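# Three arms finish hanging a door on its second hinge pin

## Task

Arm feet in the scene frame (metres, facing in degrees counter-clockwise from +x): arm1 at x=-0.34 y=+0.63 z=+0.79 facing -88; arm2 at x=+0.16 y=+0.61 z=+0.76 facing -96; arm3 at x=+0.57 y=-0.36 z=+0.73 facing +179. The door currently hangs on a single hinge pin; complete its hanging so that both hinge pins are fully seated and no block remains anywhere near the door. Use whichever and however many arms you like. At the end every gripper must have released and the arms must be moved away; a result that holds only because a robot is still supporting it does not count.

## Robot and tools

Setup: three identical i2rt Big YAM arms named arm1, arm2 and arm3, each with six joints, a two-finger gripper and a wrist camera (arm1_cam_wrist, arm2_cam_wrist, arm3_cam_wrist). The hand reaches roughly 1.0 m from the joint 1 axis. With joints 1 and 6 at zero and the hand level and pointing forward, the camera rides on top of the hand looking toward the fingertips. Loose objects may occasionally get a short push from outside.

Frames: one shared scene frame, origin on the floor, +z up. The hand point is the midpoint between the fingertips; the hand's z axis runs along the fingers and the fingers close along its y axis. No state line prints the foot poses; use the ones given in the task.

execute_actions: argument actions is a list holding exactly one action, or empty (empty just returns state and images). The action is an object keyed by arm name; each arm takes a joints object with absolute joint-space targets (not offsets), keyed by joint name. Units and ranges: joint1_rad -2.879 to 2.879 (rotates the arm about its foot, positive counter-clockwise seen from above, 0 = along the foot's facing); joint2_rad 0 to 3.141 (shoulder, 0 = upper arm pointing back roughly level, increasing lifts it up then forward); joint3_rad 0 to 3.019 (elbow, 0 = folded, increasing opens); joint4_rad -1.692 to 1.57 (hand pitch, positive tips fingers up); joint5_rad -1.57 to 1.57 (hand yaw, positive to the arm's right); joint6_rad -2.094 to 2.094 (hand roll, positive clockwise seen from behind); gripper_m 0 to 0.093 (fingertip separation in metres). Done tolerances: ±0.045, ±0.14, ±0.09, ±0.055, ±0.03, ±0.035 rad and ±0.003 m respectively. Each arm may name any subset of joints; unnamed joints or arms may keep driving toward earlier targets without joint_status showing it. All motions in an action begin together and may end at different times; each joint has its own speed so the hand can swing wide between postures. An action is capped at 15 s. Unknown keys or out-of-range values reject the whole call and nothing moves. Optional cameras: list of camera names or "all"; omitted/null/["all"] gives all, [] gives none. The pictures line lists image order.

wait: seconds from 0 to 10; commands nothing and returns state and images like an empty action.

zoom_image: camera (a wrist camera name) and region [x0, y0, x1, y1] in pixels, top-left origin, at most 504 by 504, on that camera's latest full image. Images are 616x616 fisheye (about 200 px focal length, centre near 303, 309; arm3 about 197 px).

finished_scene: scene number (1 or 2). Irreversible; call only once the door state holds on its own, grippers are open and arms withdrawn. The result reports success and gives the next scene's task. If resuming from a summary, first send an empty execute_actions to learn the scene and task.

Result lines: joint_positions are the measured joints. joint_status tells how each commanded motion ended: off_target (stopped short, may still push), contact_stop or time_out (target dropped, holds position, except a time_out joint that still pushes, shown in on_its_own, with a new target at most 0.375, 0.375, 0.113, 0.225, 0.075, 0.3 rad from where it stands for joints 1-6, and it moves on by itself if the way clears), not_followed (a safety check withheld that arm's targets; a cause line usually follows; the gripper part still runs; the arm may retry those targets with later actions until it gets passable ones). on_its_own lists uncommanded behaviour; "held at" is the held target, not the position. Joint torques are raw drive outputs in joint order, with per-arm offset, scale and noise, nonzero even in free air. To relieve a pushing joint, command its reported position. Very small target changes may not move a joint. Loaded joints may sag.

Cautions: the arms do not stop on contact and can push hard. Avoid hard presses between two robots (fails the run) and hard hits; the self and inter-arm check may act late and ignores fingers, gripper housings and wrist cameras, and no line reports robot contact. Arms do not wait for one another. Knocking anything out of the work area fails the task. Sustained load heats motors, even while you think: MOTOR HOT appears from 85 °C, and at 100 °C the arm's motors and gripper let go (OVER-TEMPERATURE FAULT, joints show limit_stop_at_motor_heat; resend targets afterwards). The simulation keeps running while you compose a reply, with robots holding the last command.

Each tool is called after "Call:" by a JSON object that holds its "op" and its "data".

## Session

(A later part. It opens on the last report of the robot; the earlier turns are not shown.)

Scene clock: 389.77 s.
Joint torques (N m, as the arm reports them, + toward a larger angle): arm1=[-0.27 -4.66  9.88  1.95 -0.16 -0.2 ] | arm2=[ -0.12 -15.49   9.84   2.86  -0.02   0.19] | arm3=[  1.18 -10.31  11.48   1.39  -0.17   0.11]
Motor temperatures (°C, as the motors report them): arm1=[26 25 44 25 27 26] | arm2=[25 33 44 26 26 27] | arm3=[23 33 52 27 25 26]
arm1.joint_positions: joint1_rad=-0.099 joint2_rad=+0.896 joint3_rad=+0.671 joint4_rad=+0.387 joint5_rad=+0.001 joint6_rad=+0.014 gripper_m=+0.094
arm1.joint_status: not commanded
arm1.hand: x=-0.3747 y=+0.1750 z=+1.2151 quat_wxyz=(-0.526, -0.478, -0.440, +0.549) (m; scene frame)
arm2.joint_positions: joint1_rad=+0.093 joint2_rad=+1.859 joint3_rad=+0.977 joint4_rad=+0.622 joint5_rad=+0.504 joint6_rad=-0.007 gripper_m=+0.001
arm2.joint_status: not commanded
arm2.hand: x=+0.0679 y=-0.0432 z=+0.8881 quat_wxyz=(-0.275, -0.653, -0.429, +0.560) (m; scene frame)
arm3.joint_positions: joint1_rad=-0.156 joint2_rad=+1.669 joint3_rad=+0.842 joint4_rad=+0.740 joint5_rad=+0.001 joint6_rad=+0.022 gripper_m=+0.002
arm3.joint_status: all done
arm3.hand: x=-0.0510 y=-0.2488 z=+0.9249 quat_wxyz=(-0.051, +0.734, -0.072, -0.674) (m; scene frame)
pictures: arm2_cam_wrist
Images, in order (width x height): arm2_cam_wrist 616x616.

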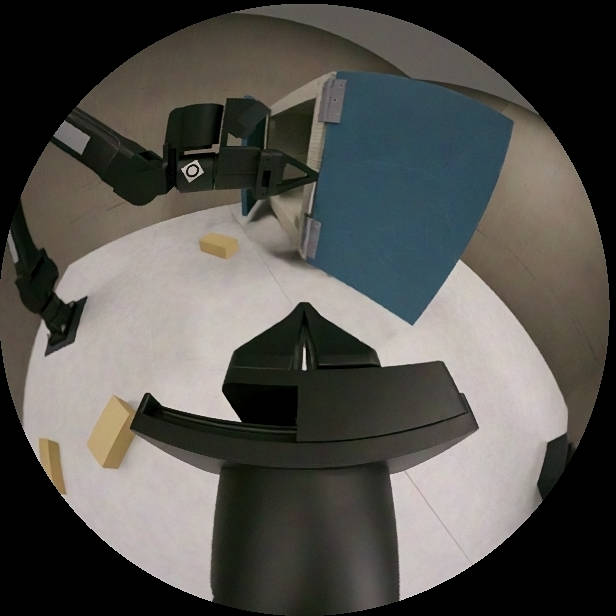

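Call:
{"op": "execute_actions", "data": {"actions": [{"arm3":{"joints":{"joint2_rad":1.735,"joint4_rad":0.80}}}], "cameras": ["arm2_cam_wrist"]}}

Call:
{"op": "zoom_image", "data": {"camera": "arm2_cam_wrist", "region": [280,160,330,250]}}

Scene clock: 394.63 s.
Joint torques (N m, as the arm reports them, + toward a larger angle): arm1=[-0.24 -4.59  9.78  1.94 -0.18 -0.2 ] | arm2=[  0.21 -15.05   9.94   2.77  -0.02   0.21] | arm3=[ 1.28 -8.72 11.01  2.5  -0.18  0.09]
Motor temperatures (°C, as the motors report them): arm1=[26 25 44 25 27 26] | arm2=[25 33 44 26 26 27] | arm3=[23 33 52 27 25 26]
arm1.joint_positions: joint1_rad=-0.099 joint2_rad=+0.896 joint3_rad=+0.671 joint4_rad=+0.387 joint5_rad=+0.001 joint6_rad=+0.014 gripper_m=+0.094
arm1.joint_status: not commanded
arm1.hand: x=-0.3747 y=+0.1750 z=+1.2151 quat_wxyz=(-0.526, -0.478, -0.440, +0.549) (m; scene frame)
arm2.joint_positions: joint1_rad=+0.093 joint2_rad=+1.859 joint3_rad=+0.977 joint4_rad=+0.622 joint5_rad=+0.504 joint6_rad=-0.007 gripper_m=+0.001
arm2.joint_status: not commanded
arm2.hand: x=+0.0679 y=-0.0432 z=+0.8881 quat_wxyz=(-0.275, -0.653, -0.429, +0.560) (m; scene frame)
arm3.joint_positions: joint1_rad=-0.156 joint2_rad=+1.699 joint3_rad=+0.845 joint4_rad=+0.783 joint5_rad=+0.001 joint6_rad=+0.022 gripper_m=+0.002
arm3.joint_status: all done
arm3.hand: x=-0.0544 y=-0.2482 z=+0.9185 quat_wxyz=(-0.052, +0.728, -0.071, -0.679) (m; scene frame)
pictures: arm2_cam_wrist
Images, in order (width x height): arm2_cam_wrist 616x616.

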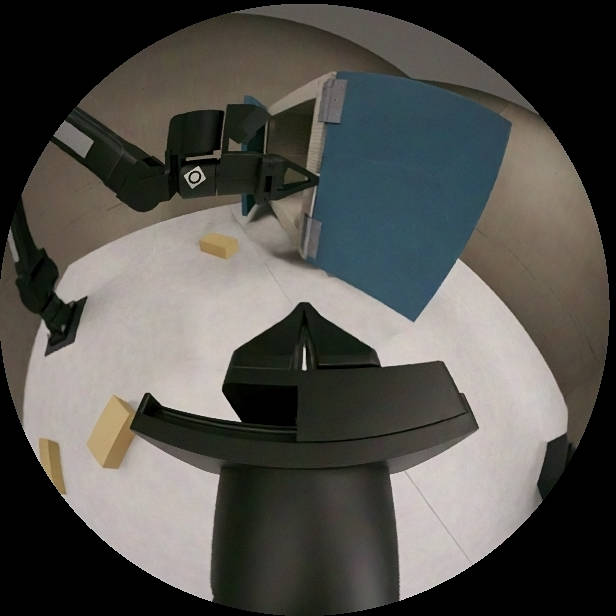

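Region (280, 160, 330, 250) of arm2_cam_wrist's 616x616 image, scaled by 5.600, with more detail than that image has.

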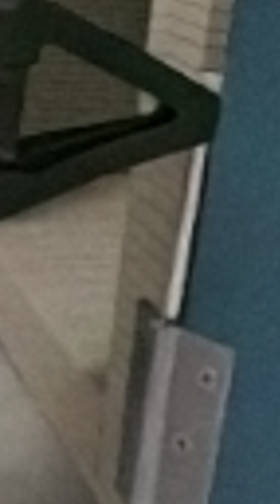

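Call:
{"op": "execute_actions", "data": {"actions": [{"arm3":{"joints":{"joint2_rad":1.725,"joint4_rad":0.755}}}], "cameras": ["arm2_cam_wrist"]}}

Call:
{"op": "zoom_image", "data": {"camera": "arm2_cam_wrist", "region": [280,160,330,250]}}

Scene clock: 403.80 s.
Joint torques (N m, as the arm reports them, + toward a larger angle): arm1=[-0.2  -4.38  9.8   1.95 -0.18 -0.2 ] | arm2=[  0.03 -15.07   9.92   2.89  -0.04   0.2 ] | arm3=[ 1.07 -9.76 10.93  0.77 -0.2   0.1 ]
Motor temperatures (°C, as the motors report them): arm1=[26 25 45 25 27 26] | arm2=[25 33 44 26 26 27] | arm3=[23 33 53 27 25 26]
arm1.joint_positions: joint1_rad=-0.099 joint2_rad=+0.896 joint3_rad=+0.671 joint4_rad=+0.387 joint5_rad=+0.001 joint6_rad=+0.014 gripper_m=+0.094
arm1.joint_status: not commanded
arm1.hand: x=-0.3747 y=+0.1750 z=+1.2151 quat_wxyz=(-0.526, -0.478, -0.440, +0.549) (m; scene frame)
arm2.joint_positions: joint1_rad=+0.093 joint2_rad=+1.859 joint3_rad=+0.977 joint4_rad=+0.622 joint5_rad=+0.504 joint6_rad=-0.007 gripper_m=+0.001
arm2.joint_status: not commanded
arm2.hand: x=+0.0679 y=-0.0432 z=+0.8881 quat_wxyz=(-0.275, -0.653, -0.429, +0.560) (m; scene frame)
arm3.joint_positions: joint1_rad=-0.156 joint2_rad=+1.699 joint3_rad=+0.845 joint4_rad=+0.780 joint5_rad=+0.001 joint6_rad=+0.022 gripper_m=+0.002
arm3.joint_status: all done
arm3.hand: x=-0.0543 y=-0.2482 z=+0.9177 quat_wxyz=(-0.052, +0.730, -0.071, -0.678) (m; scene frame)
pictures: arm2_cam_wrist
Images, in order (width x height): arm2_cam_wrist 616x616.

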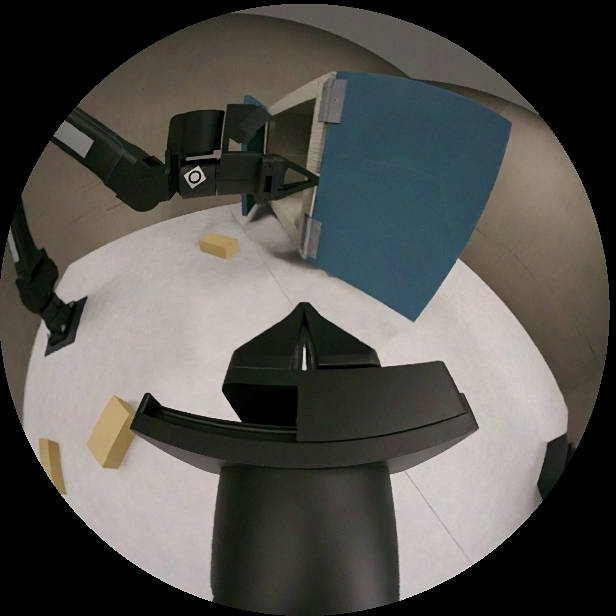

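Region (280, 160, 330, 250) of arm2_cam_wrist's 616x616 image, scaled by 5.600, with more detail than that image has.

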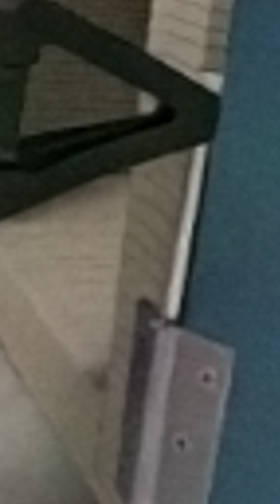

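Call:
{"op": "execute_actions", "data": {"actions": [{"arm3":{"joints":{"joint2_rad":1.655,"joint4_rad":0.74,"joint6_rad":-0.025,"joint1_rad":-0.156}}}], "cameras": ["arm2_cam_wrist","arm3_cam_wrist"]}}

Call:
{"op": "zoom_image", "data": {"camera": "arm2_cam_wrist", "region": [280,160,330,250]}}

Scene clock: 412.00 s.
Joint torques (N m, as the arm reports them, + toward a larger angle): arm1=[-0.03 -4.66  9.83  2.   -0.17 -0.2 ] | arm2=[  0.14 -15.34   9.86   2.72   0.01   0.2 ] | arm3=[  0.34 -13.79  11.13   1.53  -0.2   -0.02]
Motor temperatures (°C, as the motors report them): arm1=[26 25 45 25 27 26] | arm2=[25 33 44 26 26 27] | arm3=[23 33 53 27 25 26]
arm1.joint_positions: joint1_rad=-0.099 joint2_rad=+0.896 joint3_rad=+0.671 joint4_rad=+0.387 joint5_rad=+0.001 joint6_rad=+0.014 gripper_m=+0.094
arm1.joint_status: not commanded
arm1.hand: x=-0.3747 y=+0.1750 z=+1.2151 quat_wxyz=(-0.526, -0.478, -0.440, +0.549) (m; scene frame)
arm2.joint_positions: joint1_rad=+0.093 joint2_rad=+1.859 joint3_rad=+0.977 joint4_rad=+0.622 joint5_rad=+0.504 joint6_rad=-0.007 gripper_m=+0.001
arm2.joint_status: not commanded
arm2.hand: x=+0.0679 y=-0.0432 z=+0.8881 quat_wxyz=(-0.275, -0.653, -0.429, +0.560) (m; scene frame)
arm3.joint_positions: joint1_rad=-0.156 joint2_rad=+1.678 joint3_rad=+0.845 joint4_rad=+0.749 joint5_rad=+0.001 joint6_rad=-0.017 gripper_m=+0.002
arm3.joint_status: all done
arm3.hand: x=-0.0524 y=-0.2485 z=+0.9231 quat_wxyz=(-0.065, +0.734, -0.057, -0.674) (m; scene frame)
pictures: arm2_cam_wrist, arm3_cam_wrist
Images, in order (width x height): arm2_cam_wrist 616x616, arm3_cam_wrist 616x616.

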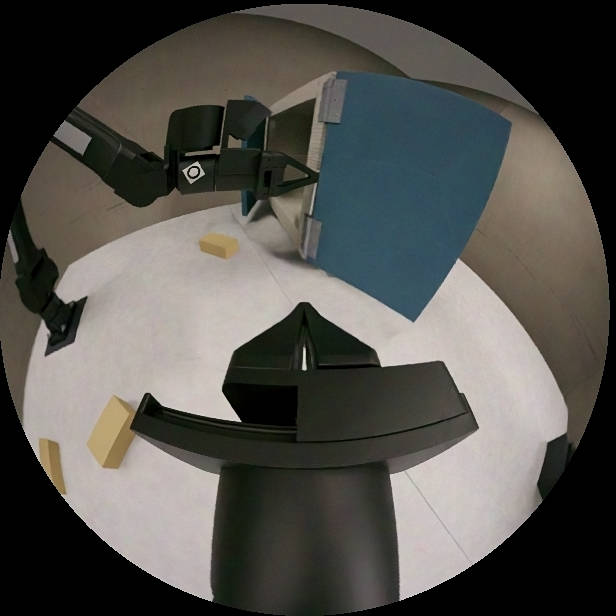

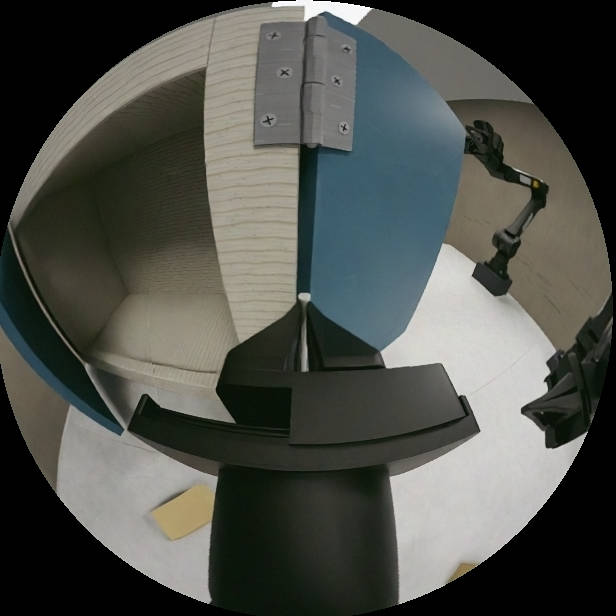

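Region (280, 160, 330, 250) of arm2_cam_wrist's 616x616 image, scaled by 5.600, with more detail than that image has.

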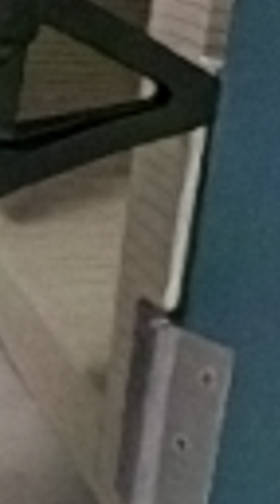

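Call:
{"op": "execute_actions", "data": {"actions": [{"arm3":{"joints":{"joint6_rad":0.03}}}], "cameras": []}}

Call:
{"op": "execute_actions", "data": {"actions": [{"arm3":{"joints":{"joint2_rad":1.72,"joint4_rad":0.77}}}], "cameras": ["arm2_cam_wrist"]}}

Call:
{"op": "zoom_image", "data": {"camera": "arm2_cam_wrist", "region": [280,160,330,250]}}

Scene clock: 417.97 s.
Joint torques (N m, as the arm reports them, + toward a larger angle): arm1=[-0.19 -4.65  9.82  1.95 -0.17 -0.2 ] | arm2=[  0.01 -15.21   9.9    2.76   0.     0.19] | arm3=[  0.05 -13.05  11.13   1.51  -0.19   0.08]
Motor temperatures (°C, as the motors report them): arm1=[26 25 45 25 27 26] | arm2=[25 33 44 26 26 27] | arm3=[23 33 53 27 25 26]
arm1.joint_positions: joint1_rad=-0.099 joint2_rad=+0.896 joint3_rad=+0.671 joint4_rad=+0.387 joint5_rad=+0.001 joint6_rad=+0.014 gripper_m=+0.094
arm1.joint_status: not commanded
arm1.hand: x=-0.3747 y=+0.1750 z=+1.2151 quat_wxyz=(-0.526, -0.478, -0.440, +0.549) (m; scene frame)
arm2.joint_positions: joint1_rad=+0.093 joint2_rad=+1.859 joint3_rad=+0.977 joint4_rad=+0.622 joint5_rad=+0.504 joint6_rad=-0.007 gripper_m=+0.001
arm2.joint_status: not commanded
arm2.hand: x=+0.0679 y=-0.0432 z=+0.8881 quat_wxyz=(-0.275, -0.653, -0.429, +0.560) (m; scene frame)
arm3.joint_positions: joint1_rad=-0.156 joint2_rad=+1.678 joint3_rad=+0.845 joint4_rad=+0.749 joint5_rad=+0.001 joint6_rad=+0.022 gripper_m=+0.002
arm3.joint_status: all done
arm3.hand: x=-0.0524 y=-0.2485 z=+0.9231 quat_wxyz=(-0.052, +0.733, -0.071, -0.675) (m; scene frame)
pictures: none
No camera images: the call's "cameras" was empty. Leave "cameras" out to get every camera's image.

Scene clock: 418.63 s.
Joint torques (N m, as the arm reports them, + toward a larger angle): arm1=[-0.25 -4.58  9.79  1.94 -0.17 -0.2 ] | arm2=[  0.27 -15.39   9.93   2.8   -0.03   0.22] | arm3=[  0.67 -10.04  11.01   2.23  -0.21   0.1 ]
Motor temperatures (°C, as the motors report them): arm1=[26 25 45 25 27 26] | arm2=[25 33 44 26 26 27] | arm3=[23 33 53 27 25 26]
arm1.joint_positions: joint1_rad=-0.099 joint2_rad=+0.896 joint3_rad=+0.671 joint4_rad=+0.387 joint5_rad=+0.001 joint6_rad=+0.014 gripper_m=+0.094
arm1.joint_status: not commanded
arm1.hand: x=-0.3747 y=+0.1750 z=+1.2151 quat_wxyz=(-0.526, -0.478, -0.440, +0.549) (m; scene frame)
arm2.joint_positions: joint1_rad=+0.093 joint2_rad=+1.859 joint3_rad=+0.977 joint4_rad=+0.622 joint5_rad=+0.504 joint6_rad=-0.007 gripper_m=+0.001
arm2.joint_status: not commanded
arm2.hand: x=+0.0679 y=-0.0432 z=+0.8881 quat_wxyz=(-0.275, -0.653, -0.429, +0.560) (m; scene frame)
arm3.joint_positions: joint1_rad=-0.156 joint2_rad=+1.694 joint3_rad=+0.845 joint4_rad=+0.756 joint5_rad=+0.002 joint6_rad=+0.022 gripper_m=+0.002
arm3.joint_status: all done
arm3.hand: x=-0.0536 y=-0.2482 z=+0.9149 quat_wxyz=(-0.051, +0.736, -0.072, -0.671) (m; scene frame)
pictures: arm2_cam_wrist
Images, in order (width x height): arm2_cam_wrist 616x616.

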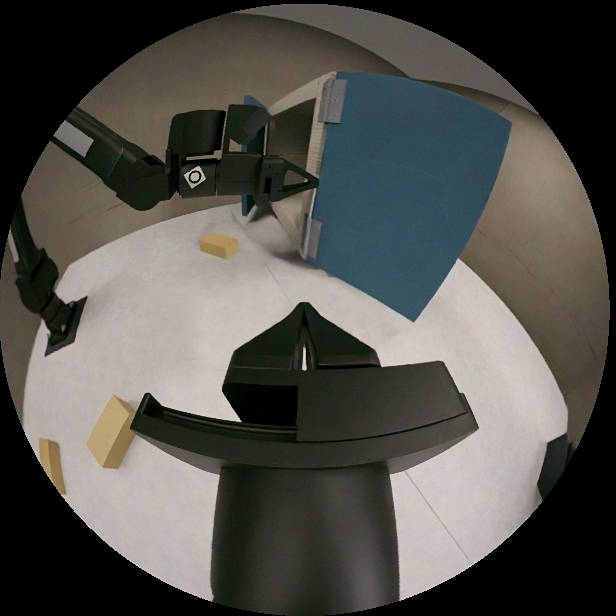

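Region (280, 160, 330, 250) of arm2_cam_wrist's 616x616 image, scaled by 5.600, with more detail than that image has.

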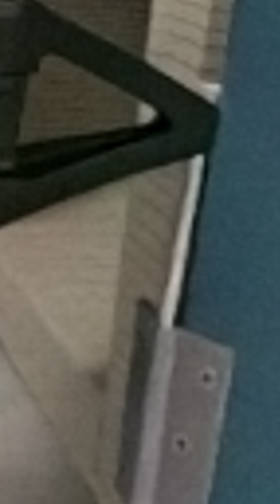

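Call:
{"op": "execute_actions", "data": {"actions": [{"arm3":{"joints":{"joint2_rad":1.75,"joint4_rad":0.80}}}], "cameras": ["arm2_cam_wrist"]}}

Call:
{"op": "zoom_image", "data": {"camera": "arm2_cam_wrist", "region": [280,160,330,250]}}

Scene clock: 423.10 s.
Joint torques (N m, as the arm reports them, + toward a larger angle): arm1=[-0.13 -4.73  9.82  2.   -0.17 -0.2 ] | arm2=[  0.12 -15.21   9.86   2.86  -0.01   0.2 ] | arm3=[ 0.02 -8.62 11.02  2.28 -0.22  0.14]
Motor temperatures (°C, as the motors report them): arm1=[26 25 45 25 27 26] | arm2=[25 33 44 26 26 27] | arm3=[23 33 53 27 25 26]
arm1.joint_positions: joint1_rad=-0.099 joint2_rad=+0.896 joint3_rad=+0.671 joint4_rad=+0.387 joint5_rad=+0.001 joint6_rad=+0.014 gripper_m=+0.094
arm1.joint_status: not commanded
arm1.hand: x=-0.3747 y=+0.1750 z=+1.2151 quat_wxyz=(-0.526, -0.478, -0.440, +0.549) (m; scene frame)
arm2.joint_positions: joint1_rad=+0.093 joint2_rad=+1.859 joint3_rad=+0.977 joint4_rad=+0.622 joint5_rad=+0.504 joint6_rad=-0.007 gripper_m=+0.001
arm2.joint_status: not commanded
arm2.hand: x=+0.0679 y=-0.0432 z=+0.8881 quat_wxyz=(-0.275, -0.653, -0.429, +0.560) (m; scene frame)
arm3.joint_positions: joint1_rad=-0.156 joint2_rad=+1.705 joint3_rad=+0.845 joint4_rad=+0.785 joint5_rad=+0.002 joint6_rad=+0.022 gripper_m=+0.002
arm3.joint_status: all done
arm3.hand: x=-0.0549 y=-0.2480 z=+0.9154 quat_wxyz=(-0.052, +0.730, -0.071, -0.678) (m; scene frame)
pictures: arm2_cam_wrist
Images, in order (width x height): arm2_cam_wrist 616x616.

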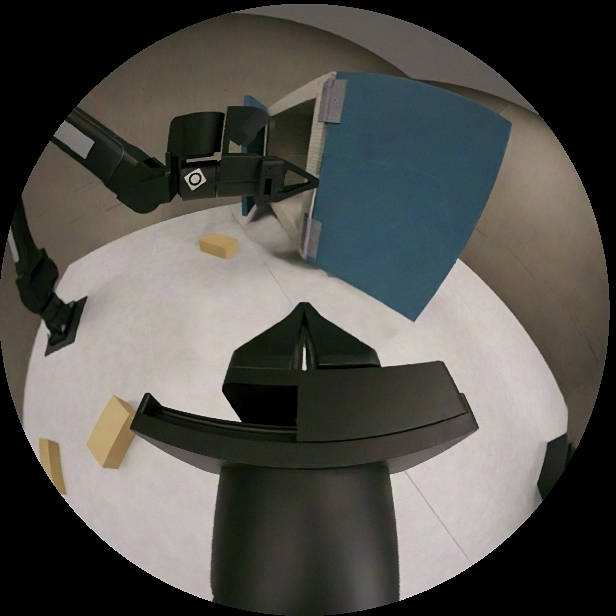

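Region (280, 160, 330, 250) of arm2_cam_wrist's 616x616 image, scaled by 5.600, with more detail than that image has.

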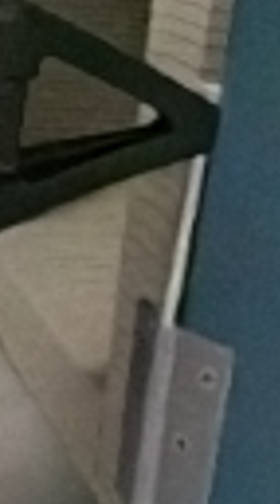

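Call:
{"op": "execute_actions", "data": {"actions": [{"arm3":{"joints":{"joint2_rad":1.66,"joint4_rad":0.75}},"arm2":{"joints":{"joint1_rad":-0.12,"joint2_rad":1.86,"joint3_rad":1.28,"joint4_rad":0.33,"joint5_rad":0}}}], "cameras": ["arm2_cam_wrist"]}}

Scene clock: 432.73 s.
Joint torques (N m, as the arm reports them, + toward a larger angle): arm1=[-0.33 -4.69  9.84  1.94 -0.17 -0.19] | arm2=[  0.47 -16.4   12.39   0.99  -0.11   0.18] | arm3=[  0.51 -14.25  11.07   1.67  -0.22   0.11]
Motor temperatures (°C, as the motors report them): arm1=[26 25 45 25 27 26] | arm2=[25 33 44 26 26 27] | arm3=[23 33 53 27 25 26]
arm1.joint_positions: joint1_rad=-0.099 joint2_rad=+0.896 joint3_rad=+0.671 joint4_rad=+0.387 joint5_rad=+0.001 joint6_rad=+0.014 gripper_m=+0.094
arm1.joint_status: not commanded
arm1.hand: x=-0.3747 y=+0.1750 z=+1.2151 quat_wxyz=(-0.526, -0.478, -0.440, +0.549) (m; scene frame)
arm2.joint_positions: joint1_rad=-0.122 joint2_rad=+1.856 joint3_rad=+1.252 joint4_rad=+0.350 joint5_rad=+0.003 joint6_rad=-0.006 gripper_m=+0.001
arm2.joint_status: all done
arm2.hand: x=-0.0107 y=-0.1155 z=+0.9620 quat_wxyz=(-0.381, -0.620, -0.489, +0.481) (m; scene frame)
arm3.joint_positions: joint1_rad=-0.156 joint2_rad=+1.691 joint3_rad=+0.845 joint4_rad=+0.753 joint5_rad=+0.002 joint6_rad=+0.023 gripper_m=+0.002
arm3.joint_status: all done
arm3.hand: x=-0.0534 y=-0.2483 z=+0.9165 quat_wxyz=(-0.051, +0.736, -0.072, -0.672) (m; scene frame)
pictures: arm2_cam_wrist
Images, in order (width x height): arm2_cam_wrist 616x616.

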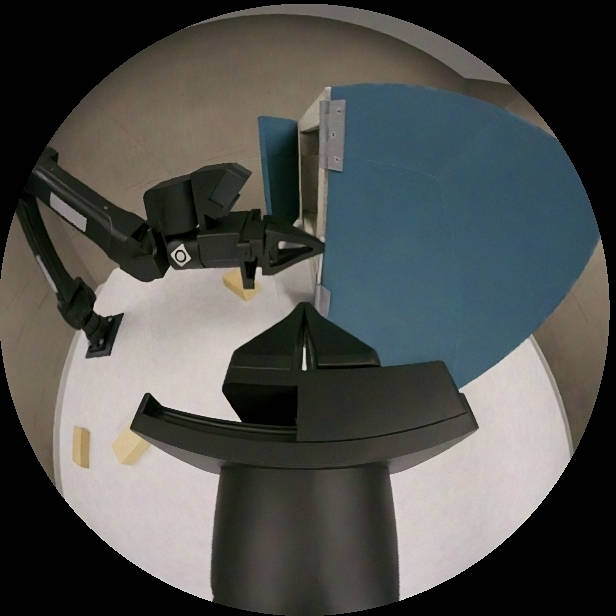

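Call:
{"op": "zoom_image", "data": {"camera": "arm2_cam_wrist", "region": [295,230,345,310]}}

Region (295, 230, 345, 310) of arm2_cam_wrist's 616x616 image, scaled by 6.300, with more detail than that image has; it fills the left 315 columns of this view, and the rest is white.

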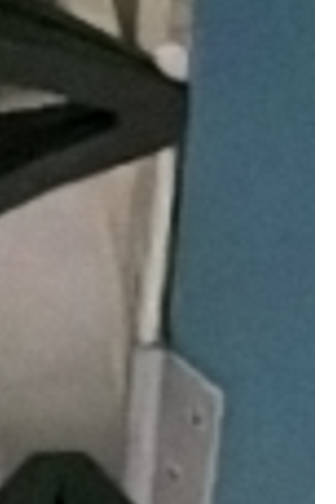

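Call:
{"op": "execute_actions", "data": {"actions": [{"arm3":{"joints":{"joint1_rad":-0.135,"joint2_rad":1.69}}}], "cameras": []}}

Call:
{"op": "execute_actions", "data": {"actions": [{"arm3":{"joints":{"joint2_rad":1.74,"joint4_rad":0.78}}}], "cameras": ["arm2_cam_wrist","arm3_cam_wrist"]}}

Call:
{"op": "zoom_image", "data": {"camera": "arm2_cam_wrist", "region": [295,230,345,310]}}

Scene clock: 440.93 s.
Joint torques (N m, as the arm reports them, + toward a larger angle): arm1=[-0.13 -4.59  9.82  1.96 -0.17 -0.2 ] | arm2=[ -0.7  -16.22  12.47   0.9   -0.11   0.17] | arm3=[  1.9  -11.72  11.06   1.66  -0.2    0.11]
Motor temperatures (°C, as the motors report them): arm1=[26 25 45 25 27 26] | arm2=[25 33 45 25 26 27] | arm3=[23 34 53 27 25 26]
arm1.joint_positions: joint1_rad=-0.099 joint2_rad=+0.896 joint3_rad=+0.671 joint4_rad=+0.387 joint5_rad=+0.001 joint6_rad=+0.014 gripper_m=+0.094
arm1.joint_status: not commanded
arm1.hand: x=-0.3747 y=+0.1750 z=+1.2151 quat_wxyz=(-0.526, -0.478, -0.440, +0.549) (m; scene frame)
arm2.joint_positions: joint1_rad=-0.122 joint2_rad=+1.856 joint3_rad=+1.252 joint4_rad=+0.350 joint5_rad=+0.003 joint6_rad=-0.006 gripper_m=+0.001
arm2.joint_status: not commanded
arm2.hand: x=-0.0107 y=-0.1155 z=+0.9620 quat_wxyz=(-0.381, -0.620, -0.489, +0.481) (m; scene frame)
arm3.joint_positions: joint1_rad=-0.156 joint2_rad=+1.691 joint3_rad=+0.845 joint4_rad=+0.753 joint5_rad=+0.002 joint6_rad=+0.023 gripper_m=+0.002
arm3.joint_status: all done
arm3.hand: x=-0.0534 y=-0.2485 z=+0.9165 quat_wxyz=(-0.051, +0.736, -0.072, -0.672) (m; scene frame)
pictures: none
No camera images: the call's "cameras" was empty. Leave "cameras" out to get every camera's image.

Scene clock: 441.50 s.
Joint torques (N m, as the arm reports them, + toward a larger angle): arm1=[-0.2  -4.58  9.83  1.94 -0.17 -0.2 ] | arm2=[  0.37 -16.15  12.32   1.1   -0.14   0.17] | arm3=[ 2.29 -8.67 11.05  2.28 -0.21  0.11]
Motor temperatures (°C, as the motors report them): arm1=[26 25 45 25 27 26] | arm2=[25 33 45 25 26 27] | arm3=[23 34 53 27 25 26]
arm1.joint_positions: joint1_rad=-0.099 joint2_rad=+0.896 joint3_rad=+0.671 joint4_rad=+0.387 joint5_rad=+0.001 joint6_rad=+0.014 gripper_m=+0.094
arm1.joint_status: not commanded
arm1.hand: x=-0.3747 y=+0.1750 z=+1.2151 quat_wxyz=(-0.526, -0.478, -0.440, +0.549) (m; scene frame)
arm2.joint_positions: joint1_rad=-0.122 joint2_rad=+1.856 joint3_rad=+1.252 joint4_rad=+0.350 joint5_rad=+0.003 joint6_rad=-0.006 gripper_m=+0.001
arm2.joint_status: not commanded
arm2.hand: x=-0.0107 y=-0.1155 z=+0.9620 quat_wxyz=(-0.381, -0.620, -0.489, +0.481) (m; scene frame)
arm3.joint_positions: joint1_rad=-0.156 joint2_rad=+1.699 joint3_rad=+0.845 joint4_rad=+0.769 joint5_rad=+0.002 joint6_rad=+0.023 gripper_m=+0.002
arm3.joint_status: all done
arm3.hand: x=-0.0542 y=-0.2484 z=+0.9155 quat_wxyz=(-0.051, +0.733, -0.072, -0.675) (m; scene frame)
pictures: arm2_cam_wrist, arm3_cam_wrist
Images, in order (width x height): arm2_cam_wrist 616x616, arm3_cam_wrist 616x616.

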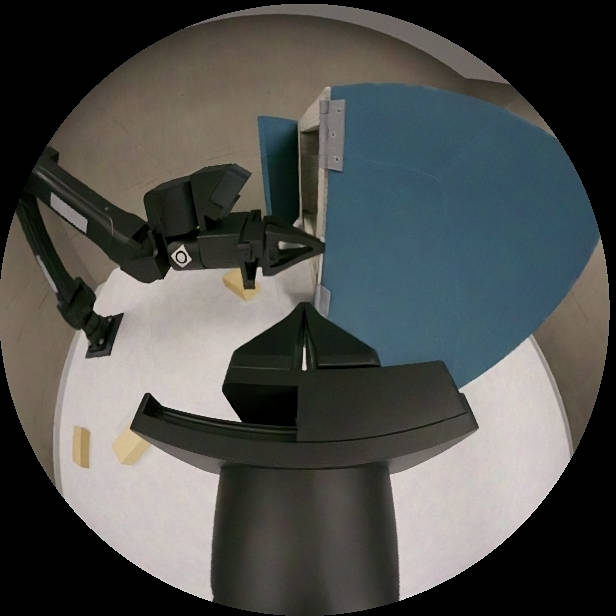

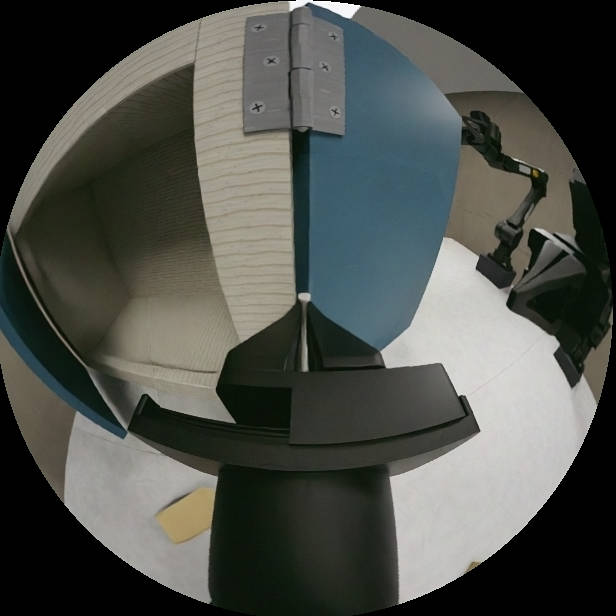

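Region (295, 230, 345, 310) of arm2_cam_wrist's 616x616 image, scaled by 6.300, with more detail than that image has; it fills the left 315 columns of this view, and the rest is white.

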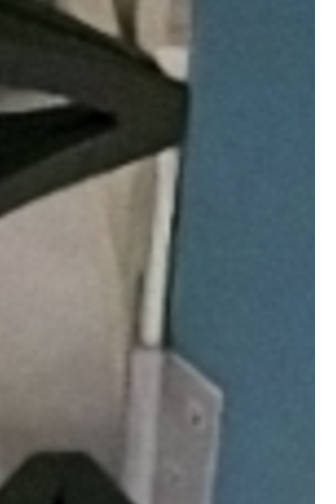

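Call:
{"op": "execute_actions", "data": {"actions": [{"arm3":{"joints":{"joint1_rad":-0.156,"joint2_rad":1.645,"joint4_rad":0.75}}}], "cameras": []}}

Call:
{"op": "execute_actions", "data": {"actions": [{"arm3":{"joints":{"joint1_rad":-0.137}}}], "cameras": ["arm3_cam_wrist"]}}

Scene clock: 450.17 s.
Joint torques (N m, as the arm reports them, + toward a larger angle): arm1=[-0.28 -4.67  9.75  1.94 -0.18 -0.21] | arm2=[ -0.11 -16.38  12.21   0.99  -0.13   0.19] | arm3=[  0.03 -12.81  11.19   1.69  -0.21   0.1 ]
Motor temperatures (°C, as the motors report them): arm1=[26 25 45 25 27 26] | arm2=[25 33 46 25 26 27] | arm3=[23 33 53 27 25 26]
arm1.joint_positions: joint1_rad=-0.099 joint2_rad=+0.896 joint3_rad=+0.671 joint4_rad=+0.387 joint5_rad=+0.001 joint6_rad=+0.014 gripper_m=+0.094
arm1.joint_status: not commanded
arm1.hand: x=-0.3747 y=+0.1750 z=+1.2151 quat_wxyz=(-0.526, -0.478, -0.440, +0.549) (m; scene frame)
arm2.joint_positions: joint1_rad=-0.122 joint2_rad=+1.856 joint3_rad=+1.252 joint4_rad=+0.350 joint5_rad=+0.003 joint6_rad=-0.006 gripper_m=+0.001
arm2.joint_status: not commanded
arm2.hand: x=-0.0107 y=-0.1155 z=+0.9620 quat_wxyz=(-0.381, -0.620, -0.489, +0.481) (m; scene frame)
arm3.joint_positions: joint1_rad=-0.156 joint2_rad=+1.663 joint3_rad=+0.845 joint4_rad=+0.754 joint5_rad=+0.002 joint6_rad=+0.023 gripper_m=+0.002
arm3.joint_status: all done
arm3.hand: x=-0.0516 y=-0.2489 z=+0.9338 quat_wxyz=(-0.052, +0.726, -0.071, -0.682) (m; scene frame)
pictures: none
No camera images: the call's "cameras" was empty. Leave "cameras" out to get every camera's image.

Scene clock: 450.60 s.
Joint torques (N m, as the arm reports them, + toward a larger angle): arm1=[-0.25 -4.67  9.88  1.98 -0.17 -0.19] | arm2=[  0.02 -16.65  12.34   1.2   -0.12   0.2 ] | arm3=[  1.39 -12.92  11.2    1.63  -0.22   0.1 ]
Motor temperatures (°C, as the motors report them): arm1=[26 25 45 25 27 26] | arm2=[25 33 46 25 26 27] | arm3=[23 33 54 27 25 26]
arm1.joint_positions: joint1_rad=-0.099 joint2_rad=+0.896 joint3_rad=+0.671 joint4_rad=+0.387 joint5_rad=+0.001 joint6_rad=+0.014 gripper_m=+0.094
arm1.joint_status: not commanded
arm1.hand: x=-0.3747 y=+0.1750 z=+1.2151 quat_wxyz=(-0.526, -0.478, -0.440, +0.549) (m; scene frame)
arm2.joint_positions: joint1_rad=-0.122 joint2_rad=+1.856 joint3_rad=+1.252 joint4_rad=+0.350 joint5_rad=+0.003 joint6_rad=-0.006 gripper_m=+0.001
arm2.joint_status: not commanded
arm2.hand: x=-0.0107 y=-0.1155 z=+0.9620 quat_wxyz=(-0.381, -0.620, -0.489, +0.481) (m; scene frame)
arm3.joint_positions: joint1_rad=-0.155 joint2_rad=+1.663 joint3_rad=+0.845 joint4_rad=+0.754 joint5_rad=+0.002 joint6_rad=+0.023 gripper_m=+0.002
arm3.joint_status: all done
arm3.hand: x=-0.0517 y=-0.2493 z=+0.9338 quat_wxyz=(-0.052, +0.726, -0.071, -0.682) (m; scene frame)
pictures: arm3_cam_wrist
Images, in order (width x height): arm3_cam_wrist 616x616.

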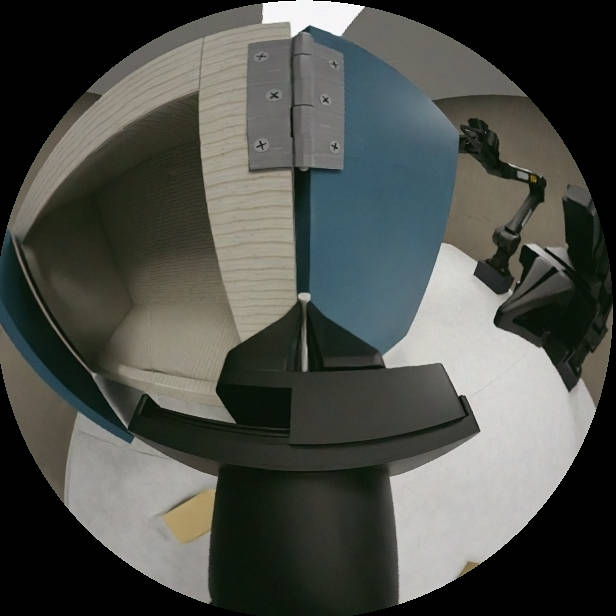

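Call:
{"op": "execute_actions", "data": {"actions": [{"arm3":{"joints":{"joint1_rad":-0.13}}}], "cameras": []}}

Call:
{"op": "execute_actions", "data": {"actions": [{"arm3":{"joints":{"joint2_rad":1.73,"joint4_rad":0.775}}}], "cameras": ["arm2_cam_wrist"]}}

Call:
{"op": "zoom_image", "data": {"camera": "arm2_cam_wrist", "region": [295,230,345,310]}}

Scene clock: 457.00 s.
Joint torques (N m, as the arm reports them, + toward a larger angle): arm1=[-0.19 -4.66  9.82  1.96 -0.18 -0.2 ] | arm2=[ -0.38 -16.17  12.4    1.04  -0.14   0.17] | arm3=[  2.69 -12.72  11.16   1.7   -0.21   0.11]
Motor temperatures (°C, as the motors report them): arm1=[26 25 45 25 27 26] | arm2=[25 34 46 25 26 27] | arm3=[23 33 54 27 25 26]
arm1.joint_positions: joint1_rad=-0.099 joint2_rad=+0.896 joint3_rad=+0.671 joint4_rad=+0.387 joint5_rad=+0.001 joint6_rad=+0.014 gripper_m=+0.094
arm1.joint_status: not commanded
arm1.hand: x=-0.3747 y=+0.1750 z=+1.2151 quat_wxyz=(-0.526, -0.478, -0.440, +0.549) (m; scene frame)
arm2.joint_positions: joint1_rad=-0.122 joint2_rad=+1.856 joint3_rad=+1.252 joint4_rad=+0.350 joint5_rad=+0.003 joint6_rad=-0.006 gripper_m=+0.001
arm2.joint_status: not commanded
arm2.hand: x=-0.0107 y=-0.1155 z=+0.9620 quat_wxyz=(-0.381, -0.620, -0.489, +0.481) (m; scene frame)
arm3.joint_positions: joint1_rad=-0.155 joint2_rad=+1.663 joint3_rad=+0.845 joint4_rad=+0.754 joint5_rad=+0.002 joint6_rad=+0.023 gripper_m=+0.002
arm3.joint_status: all done
arm3.hand: x=-0.0516 y=-0.2493 z=+0.9338 quat_wxyz=(-0.052, +0.726, -0.071, -0.682) (m; scene frame)
pictures: none
No camera images: the call's "cameras" was empty. Leave "cameras" out to get every camera's image.

Scene clock: 457.63 s.
Joint torques (N m, as the arm reports them, + toward a larger angle): arm1=[-0.21 -4.62  9.81  1.97 -0.17 -0.21] | arm2=[ -0.55 -16.21  12.29   1.03  -0.11   0.16] | arm3=[ 2.21 -8.43 10.9   1.9  -0.35  0.09]
Motor temperatures (°C, as the motors report them): arm1=[26 25 45 25 27 26] | arm2=[25 34 46 25 26 27] | arm3=[23 33 54 27 25 26]
arm1.joint_positions: joint1_rad=-0.099 joint2_rad=+0.896 joint3_rad=+0.671 joint4_rad=+0.387 joint5_rad=+0.001 joint6_rad=+0.014 gripper_m=+0.094
arm1.joint_status: not commanded
arm1.hand: x=-0.3747 y=+0.1750 z=+1.2151 quat_wxyz=(-0.526, -0.478, -0.440, +0.549) (m; scene frame)
arm2.joint_positions: joint1_rad=-0.122 joint2_rad=+1.856 joint3_rad=+1.252 joint4_rad=+0.350 joint5_rad=+0.003 joint6_rad=-0.006 gripper_m=+0.001
arm2.joint_status: not commanded
arm2.hand: x=-0.0107 y=-0.1155 z=+0.9620 quat_wxyz=(-0.381, -0.620, -0.489, +0.481) (m; scene frame)
arm3.joint_positions: joint1_rad=-0.155 joint2_rad=+1.688 joint3_rad=+0.848 joint4_rad=+0.771 joint5_rad=+0.005 joint6_rad=+0.023 gripper_m=+0.002
arm3.joint_status: all done
arm3.hand: x=-0.0544 y=-0.2483 z=+0.9237 quat_wxyz=(-0.053, +0.728, -0.072, -0.680) (m; scene frame)
pictures: arm2_cam_wrist
Images, in order (width x height): arm2_cam_wrist 616x616.

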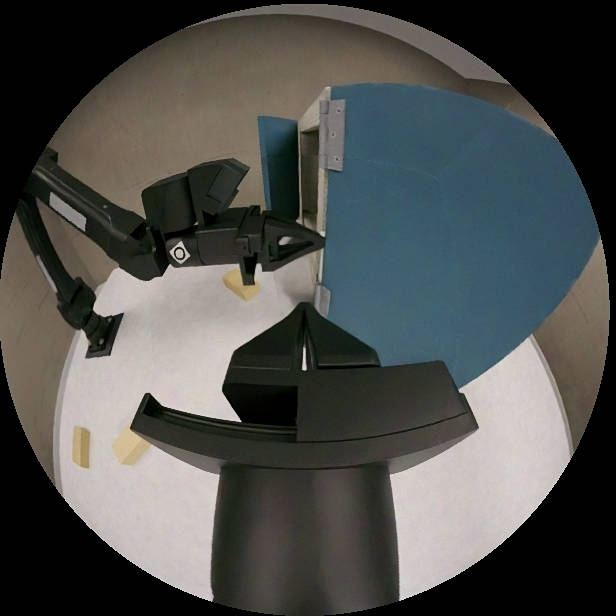

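Region (295, 230, 345, 310) of arm2_cam_wrist's 616x616 image, scaled by 6.300, with more detail than that image has; it fills the left 315 columns of this view, and the rest is white.

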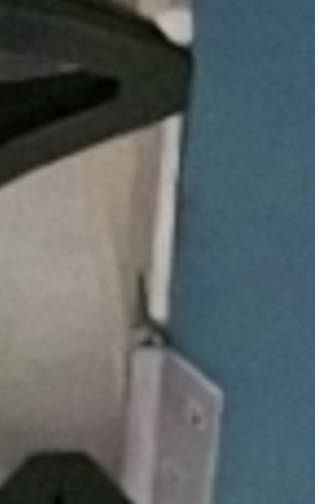

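Call:
{"op": "execute_actions", "data": {"actions": [{"arm3":{"joints":{"joint1_rad":-0.14,"joint2_rad":1.645,"joint3_rad":0.825,"joint4_rad":0.745}}}], "cameras": ["arm2_cam_wrist","arm3_cam_wrist"]}}

Call:
{"op": "zoom_image", "data": {"camera": "arm2_cam_wrist", "region": [295,230,345,310]}}

Scene clock: 464.93 s.
Joint torques (N m, as the arm reports them, + toward a larger angle): arm1=[-0.28 -4.54  9.85  1.93 -0.17 -0.19] | arm2=[ -0.36 -16.38  12.4    1.12  -0.12   0.17] | arm3=[  1.36 -12.82   7.25   1.46  -0.29   0.12]
Motor temperatures (°C, as the motors report them): arm1=[26 25 45 25 27 26] | arm2=[25 34 46 25 26 27] | arm3=[23 33 54 27 25 26]
arm1.joint_positions: joint1_rad=-0.099 joint2_rad=+0.896 joint3_rad=+0.671 joint4_rad=+0.387 joint5_rad=+0.001 joint6_rad=+0.014 gripper_m=+0.094
arm1.joint_status: not commanded
arm1.hand: x=-0.3747 y=+0.1750 z=+1.2151 quat_wxyz=(-0.526, -0.478, -0.440, +0.549) (m; scene frame)
arm2.joint_positions: joint1_rad=-0.122 joint2_rad=+1.856 joint3_rad=+1.252 joint4_rad=+0.350 joint5_rad=+0.003 joint6_rad=-0.006 gripper_m=+0.001
arm2.joint_status: not commanded
arm2.hand: x=-0.0107 y=-0.1155 z=+0.9620 quat_wxyz=(-0.381, -0.620, -0.489, +0.481) (m; scene frame)
arm3.joint_positions: joint1_rad=-0.155 joint2_rad=+1.668 joint3_rad=+0.826 joint4_rad=+0.754 joint5_rad=+0.003 joint6_rad=+0.023 gripper_m=+0.002
arm3.joint_status: all done
arm3.hand: x=-0.0464 y=-0.2501 z=+0.9214 quat_wxyz=(-0.052, +0.734, -0.072, -0.674) (m; scene frame)
pictures: arm2_cam_wrist, arm3_cam_wrist
Images, in order (width x height): arm2_cam_wrist 616x616, arm3_cam_wrist 616x616.

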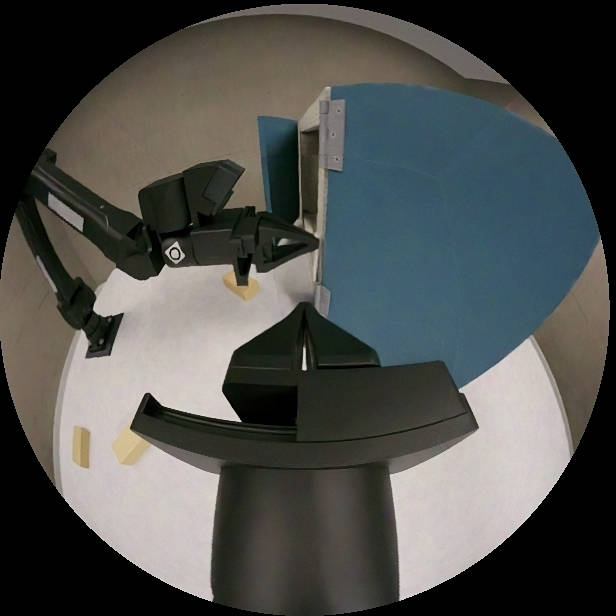

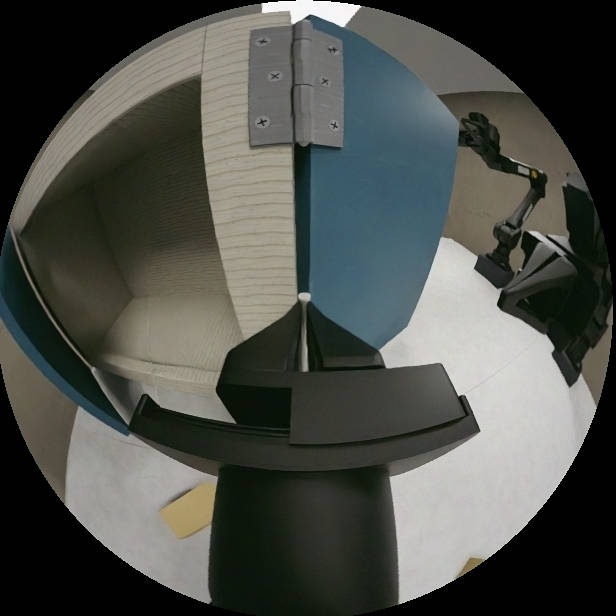

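Region (295, 230, 345, 310) of arm2_cam_wrist's 616x616 image, scaled by 6.300, with more detail than that image has; it fills the left 315 columns of this view, and the rest is white.

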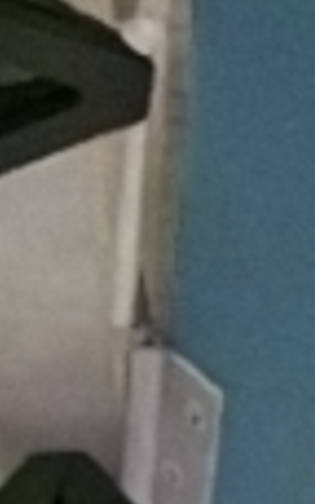

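Call:
{"op": "execute_actions", "data": {"actions": [{"arm3":{"joints":{"joint1_rad":-0.13}}}], "cameras": ["arm3_cam_wrist"]}}

Scene clock: 470.10 s.
Joint torques (N m, as the arm reports them, + toward a larger angle): arm1=[-0.25 -4.62  9.83  1.94 -0.18 -0.2 ] | arm2=[ -0.11 -16.13  12.43   0.96  -0.12   0.21] | arm3=[  1.07 -13.27   7.27   1.44  -0.29   0.11]
Motor temperatures (°C, as the motors report them): arm1=[26 25 45 25 27 26] | arm2=[25 34 46 25 26 27] | arm3=[23 33 52 27 25 26]
arm1.joint_positions: joint1_rad=-0.099 joint2_rad=+0.896 joint3_rad=+0.671 joint4_rad=+0.387 joint5_rad=+0.001 joint6_rad=+0.014 gripper_m=+0.094
arm1.joint_status: not commanded
arm1.hand: x=-0.3747 y=+0.1750 z=+1.2151 quat_wxyz=(-0.526, -0.478, -0.440, +0.549) (m; scene frame)
arm2.joint_positions: joint1_rad=-0.122 joint2_rad=+1.856 joint3_rad=+1.252 joint4_rad=+0.350 joint5_rad=+0.003 joint6_rad=-0.006 gripper_m=+0.001
arm2.joint_status: not commanded
arm2.hand: x=-0.0107 y=-0.1155 z=+0.9620 quat_wxyz=(-0.381, -0.620, -0.489, +0.481) (m; scene frame)
arm3.joint_positions: joint1_rad=-0.143 joint2_rad=+1.668 joint3_rad=+0.826 joint4_rad=+0.754 joint5_rad=+0.003 joint6_rad=+0.023 gripper_m=+0.002
arm3.joint_status: all done
arm3.hand: x=-0.0477 y=-0.2577 z=+0.9214 quat_wxyz=(-0.047, +0.734, -0.067, -0.674) (m; scene frame)
pictures: arm3_cam_wrist
Images, in order (width x height): arm3_cam_wrist 616x616.

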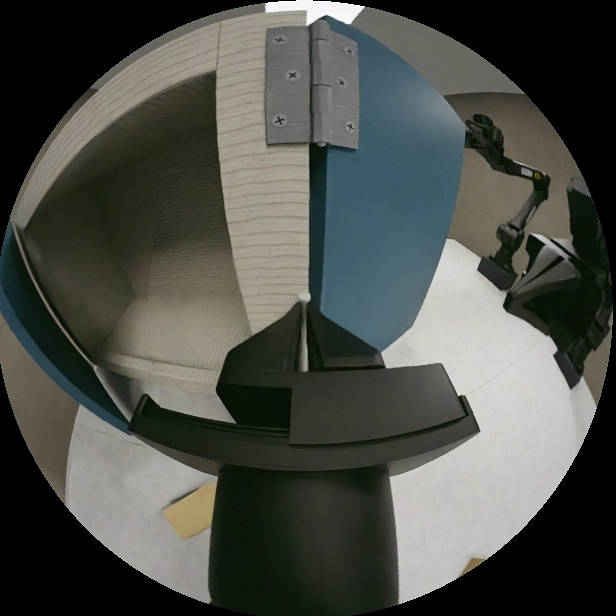

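Call:
{"op": "execute_actions", "data": {"actions": [{"arm3":{"joints":{"joint1_rad":-0.167,"joint3_rad":0.878}}}], "cameras": ["arm2_cam_wrist","arm3_cam_wrist"]}}

Call:
{"op": "zoom_image", "data": {"camera": "arm2_cam_wrist", "region": [295,230,345,310]}}

Scene clock: 476.03 s.
Joint torques (N m, as the arm reports them, + toward a larger angle): arm1=[-0.1  -4.61  9.81  1.92 -0.17 -0.2 ] | arm2=[ -0.09 -15.93  12.31   1.03  -0.15   0.18] | arm3=[ -0.2  -13.16  11.38   1.43  -0.27   0.12]
Motor temperatures (°C, as the motors report them): arm1=[26 25 45 25 27 26] | arm2=[25 34 46 25 26 27] | arm3=[23 34 51 27 25 26]
arm1.joint_positions: joint1_rad=-0.099 joint2_rad=+0.896 joint3_rad=+0.671 joint4_rad=+0.387 joint5_rad=+0.001 joint6_rad=+0.014 gripper_m=+0.094
arm1.joint_status: not commanded
arm1.hand: x=-0.3747 y=+0.1750 z=+1.2151 quat_wxyz=(-0.526, -0.478, -0.440, +0.549) (m; scene frame)
arm2.joint_positions: joint1_rad=-0.122 joint2_rad=+1.856 joint3_rad=+1.252 joint4_rad=+0.350 joint5_rad=+0.003 joint6_rad=-0.006 gripper_m=+0.001
arm2.joint_status: not commanded
arm2.hand: x=-0.0107 y=-0.1155 z=+0.9620 quat_wxyz=(-0.381, -0.620, -0.489, +0.481) (m; scene frame)
arm3.joint_positions: joint1_rad=-0.154 joint2_rad=+1.668 joint3_rad=+0.832 joint4_rad=+0.754 joint5_rad=+0.003 joint6_rad=+0.023 gripper_m=+0.002
arm3.joint_status: all done
arm3.hand: x=-0.0483 y=-0.2501 z=+0.9244 quat_wxyz=(-0.052, +0.732, -0.072, -0.676) (m; scene frame)
pictures: arm2_cam_wrist, arm3_cam_wrist
Images, in order (width x height): arm2_cam_wrist 616x616, arm3_cam_wrist 616x616.

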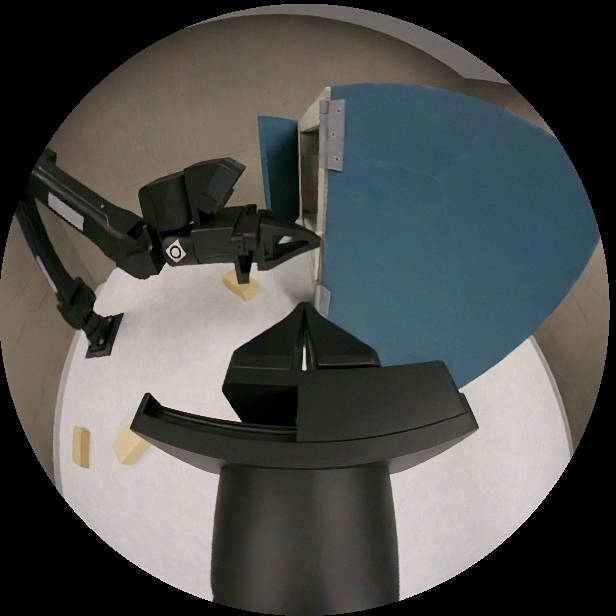

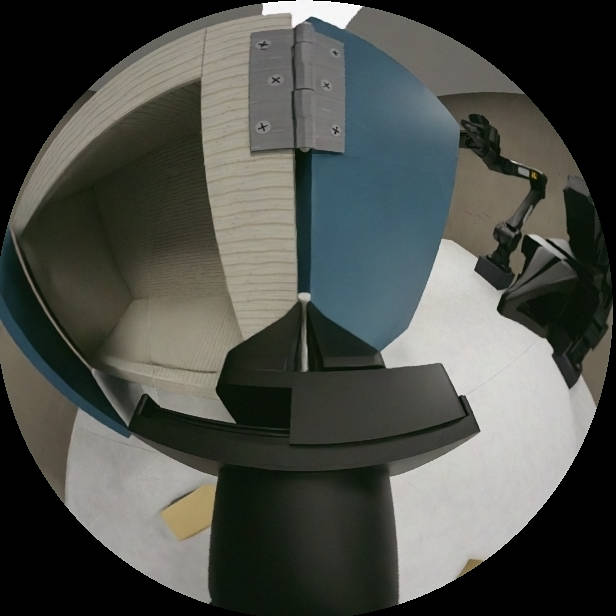

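Region (295, 230, 345, 310) of arm2_cam_wrist's 616x616 image, scaled by 6.300, with more detail than that image has; it fills the left 315 columns of this view, and the rest is white.

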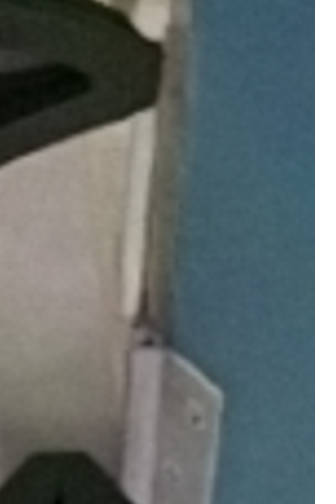

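Call:
{"op": "execute_actions", "data": {"actions": [{"arm3":{"joints":{"joint3_rad":0.887}}}], "cameras": []}}

Call:
{"op": "execute_actions", "data": {"actions": [{"arm3":{"joints":{"joint2_rad":1.715,"joint4_rad":0.77}}}], "cameras": ["arm2_cam_wrist"]}}

Call:
{"op": "zoom_image", "data": {"camera": "arm2_cam_wrist", "region": [295,230,345,310]}}

Scene clock: 482.87 s.
Joint torques (N m, as the arm reports them, + toward a larger angle): arm1=[-0.17 -4.4   9.86  1.96 -0.18 -0.21] | arm2=[ -0.01 -16.36  12.48   1.16  -0.12   0.18] | arm3=[ -0.95 -12.91  11.46   1.49  -0.24   0.11]
Motor temperatures (°C, as the motors report them): arm1=[26 25 45 25 27 26] | arm2=[25 34 47 25 26 27] | arm3=[23 34 52 27 25 26]
arm1.joint_positions: joint1_rad=-0.099 joint2_rad=+0.896 joint3_rad=+0.671 joint4_rad=+0.387 joint5_rad=+0.001 joint6_rad=+0.014 gripper_m=+0.094
arm1.joint_status: not commanded
arm1.hand: x=-0.3747 y=+0.1750 z=+1.2151 quat_wxyz=(-0.526, -0.478, -0.440, +0.549) (m; scene frame)
arm2.joint_positions: joint1_rad=-0.122 joint2_rad=+1.856 joint3_rad=+1.252 joint4_rad=+0.350 joint5_rad=+0.003 joint6_rad=-0.006 gripper_m=+0.001
arm2.joint_status: not commanded
arm2.hand: x=-0.0107 y=-0.1155 z=+0.9620 quat_wxyz=(-0.381, -0.620, -0.489, +0.481) (m; scene frame)
arm3.joint_positions: joint1_rad=-0.155 joint2_rad=+1.668 joint3_rad=+0.840 joint4_rad=+0.754 joint5_rad=+0.003 joint6_rad=+0.023 gripper_m=+0.002
arm3.joint_status: all done
arm3.hand: x=-0.0505 y=-0.2493 z=+0.9283 quat_wxyz=(-0.052, +0.729, -0.072, -0.679) (m; scene frame)
pictures: none
No camera images: the call's "cameras" was empty. Leave "cameras" out to get every camera's image.

Scene clock: 483.57 s.
Joint torques (N m, as the arm reports them, + toward a larger angle): arm1=[-0.38 -4.64  9.78  1.94 -0.17 -0.2 ] | arm2=[ -0.03 -16.1   12.36   1.08  -0.1    0.2 ] | arm3=[ -0.77 -10.5   10.93   2.3   -0.24   0.12]
Motor temperatures (°C, as the motors report them): arm1=[26 25 45 25 27 26] | arm2=[25 34 47 25 26 27] | arm3=[23 34 53 27 25 26]
arm1.joint_positions: joint1_rad=-0.099 joint2_rad=+0.896 joint3_rad=+0.671 joint4_rad=+0.387 joint5_rad=+0.001 joint6_rad=+0.014 gripper_m=+0.094
arm1.joint_status: not commanded
arm1.hand: x=-0.3747 y=+0.1750 z=+1.2151 quat_wxyz=(-0.526, -0.478, -0.440, +0.549) (m; scene frame)
arm2.joint_positions: joint1_rad=-0.122 joint2_rad=+1.856 joint3_rad=+1.252 joint4_rad=+0.350 joint5_rad=+0.003 joint6_rad=-0.006 gripper_m=+0.001
arm2.joint_status: not commanded
arm2.hand: x=-0.0107 y=-0.1155 z=+0.9620 quat_wxyz=(-0.381, -0.620, -0.489, +0.481) (m; scene frame)
arm3.joint_positions: joint1_rad=-0.156 joint2_rad=+1.696 joint3_rad=+0.845 joint4_rad=+0.756 joint5_rad=+0.003 joint6_rad=+0.023 gripper_m=+0.002
arm3.joint_status: all done
arm3.hand: x=-0.0535 y=-0.2480 z=+0.9139 quat_wxyz=(-0.052, +0.736, -0.073, -0.671) (m; scene frame)
pictures: arm2_cam_wrist
Images, in order (width x height): arm2_cam_wrist 616x616.

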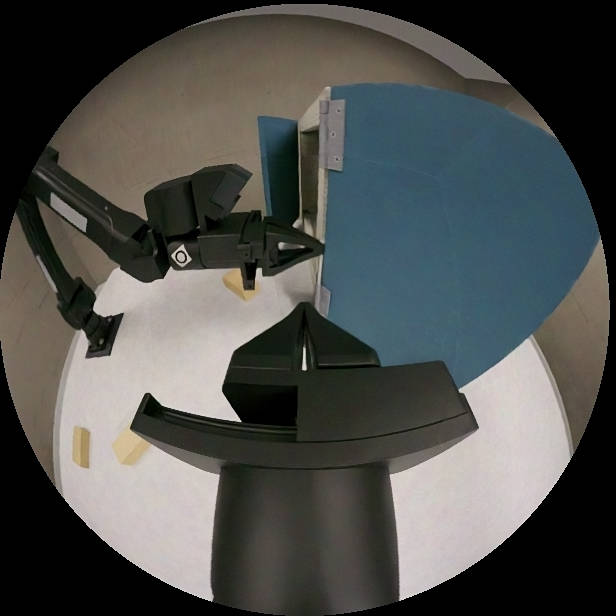

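Region (295, 230, 345, 310) of arm2_cam_wrist's 616x616 image, scaled by 6.300, with more detail than that image has; it fills the left 315 columns of this view, and the rest is white.

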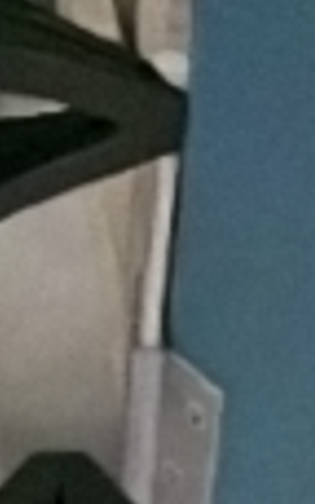

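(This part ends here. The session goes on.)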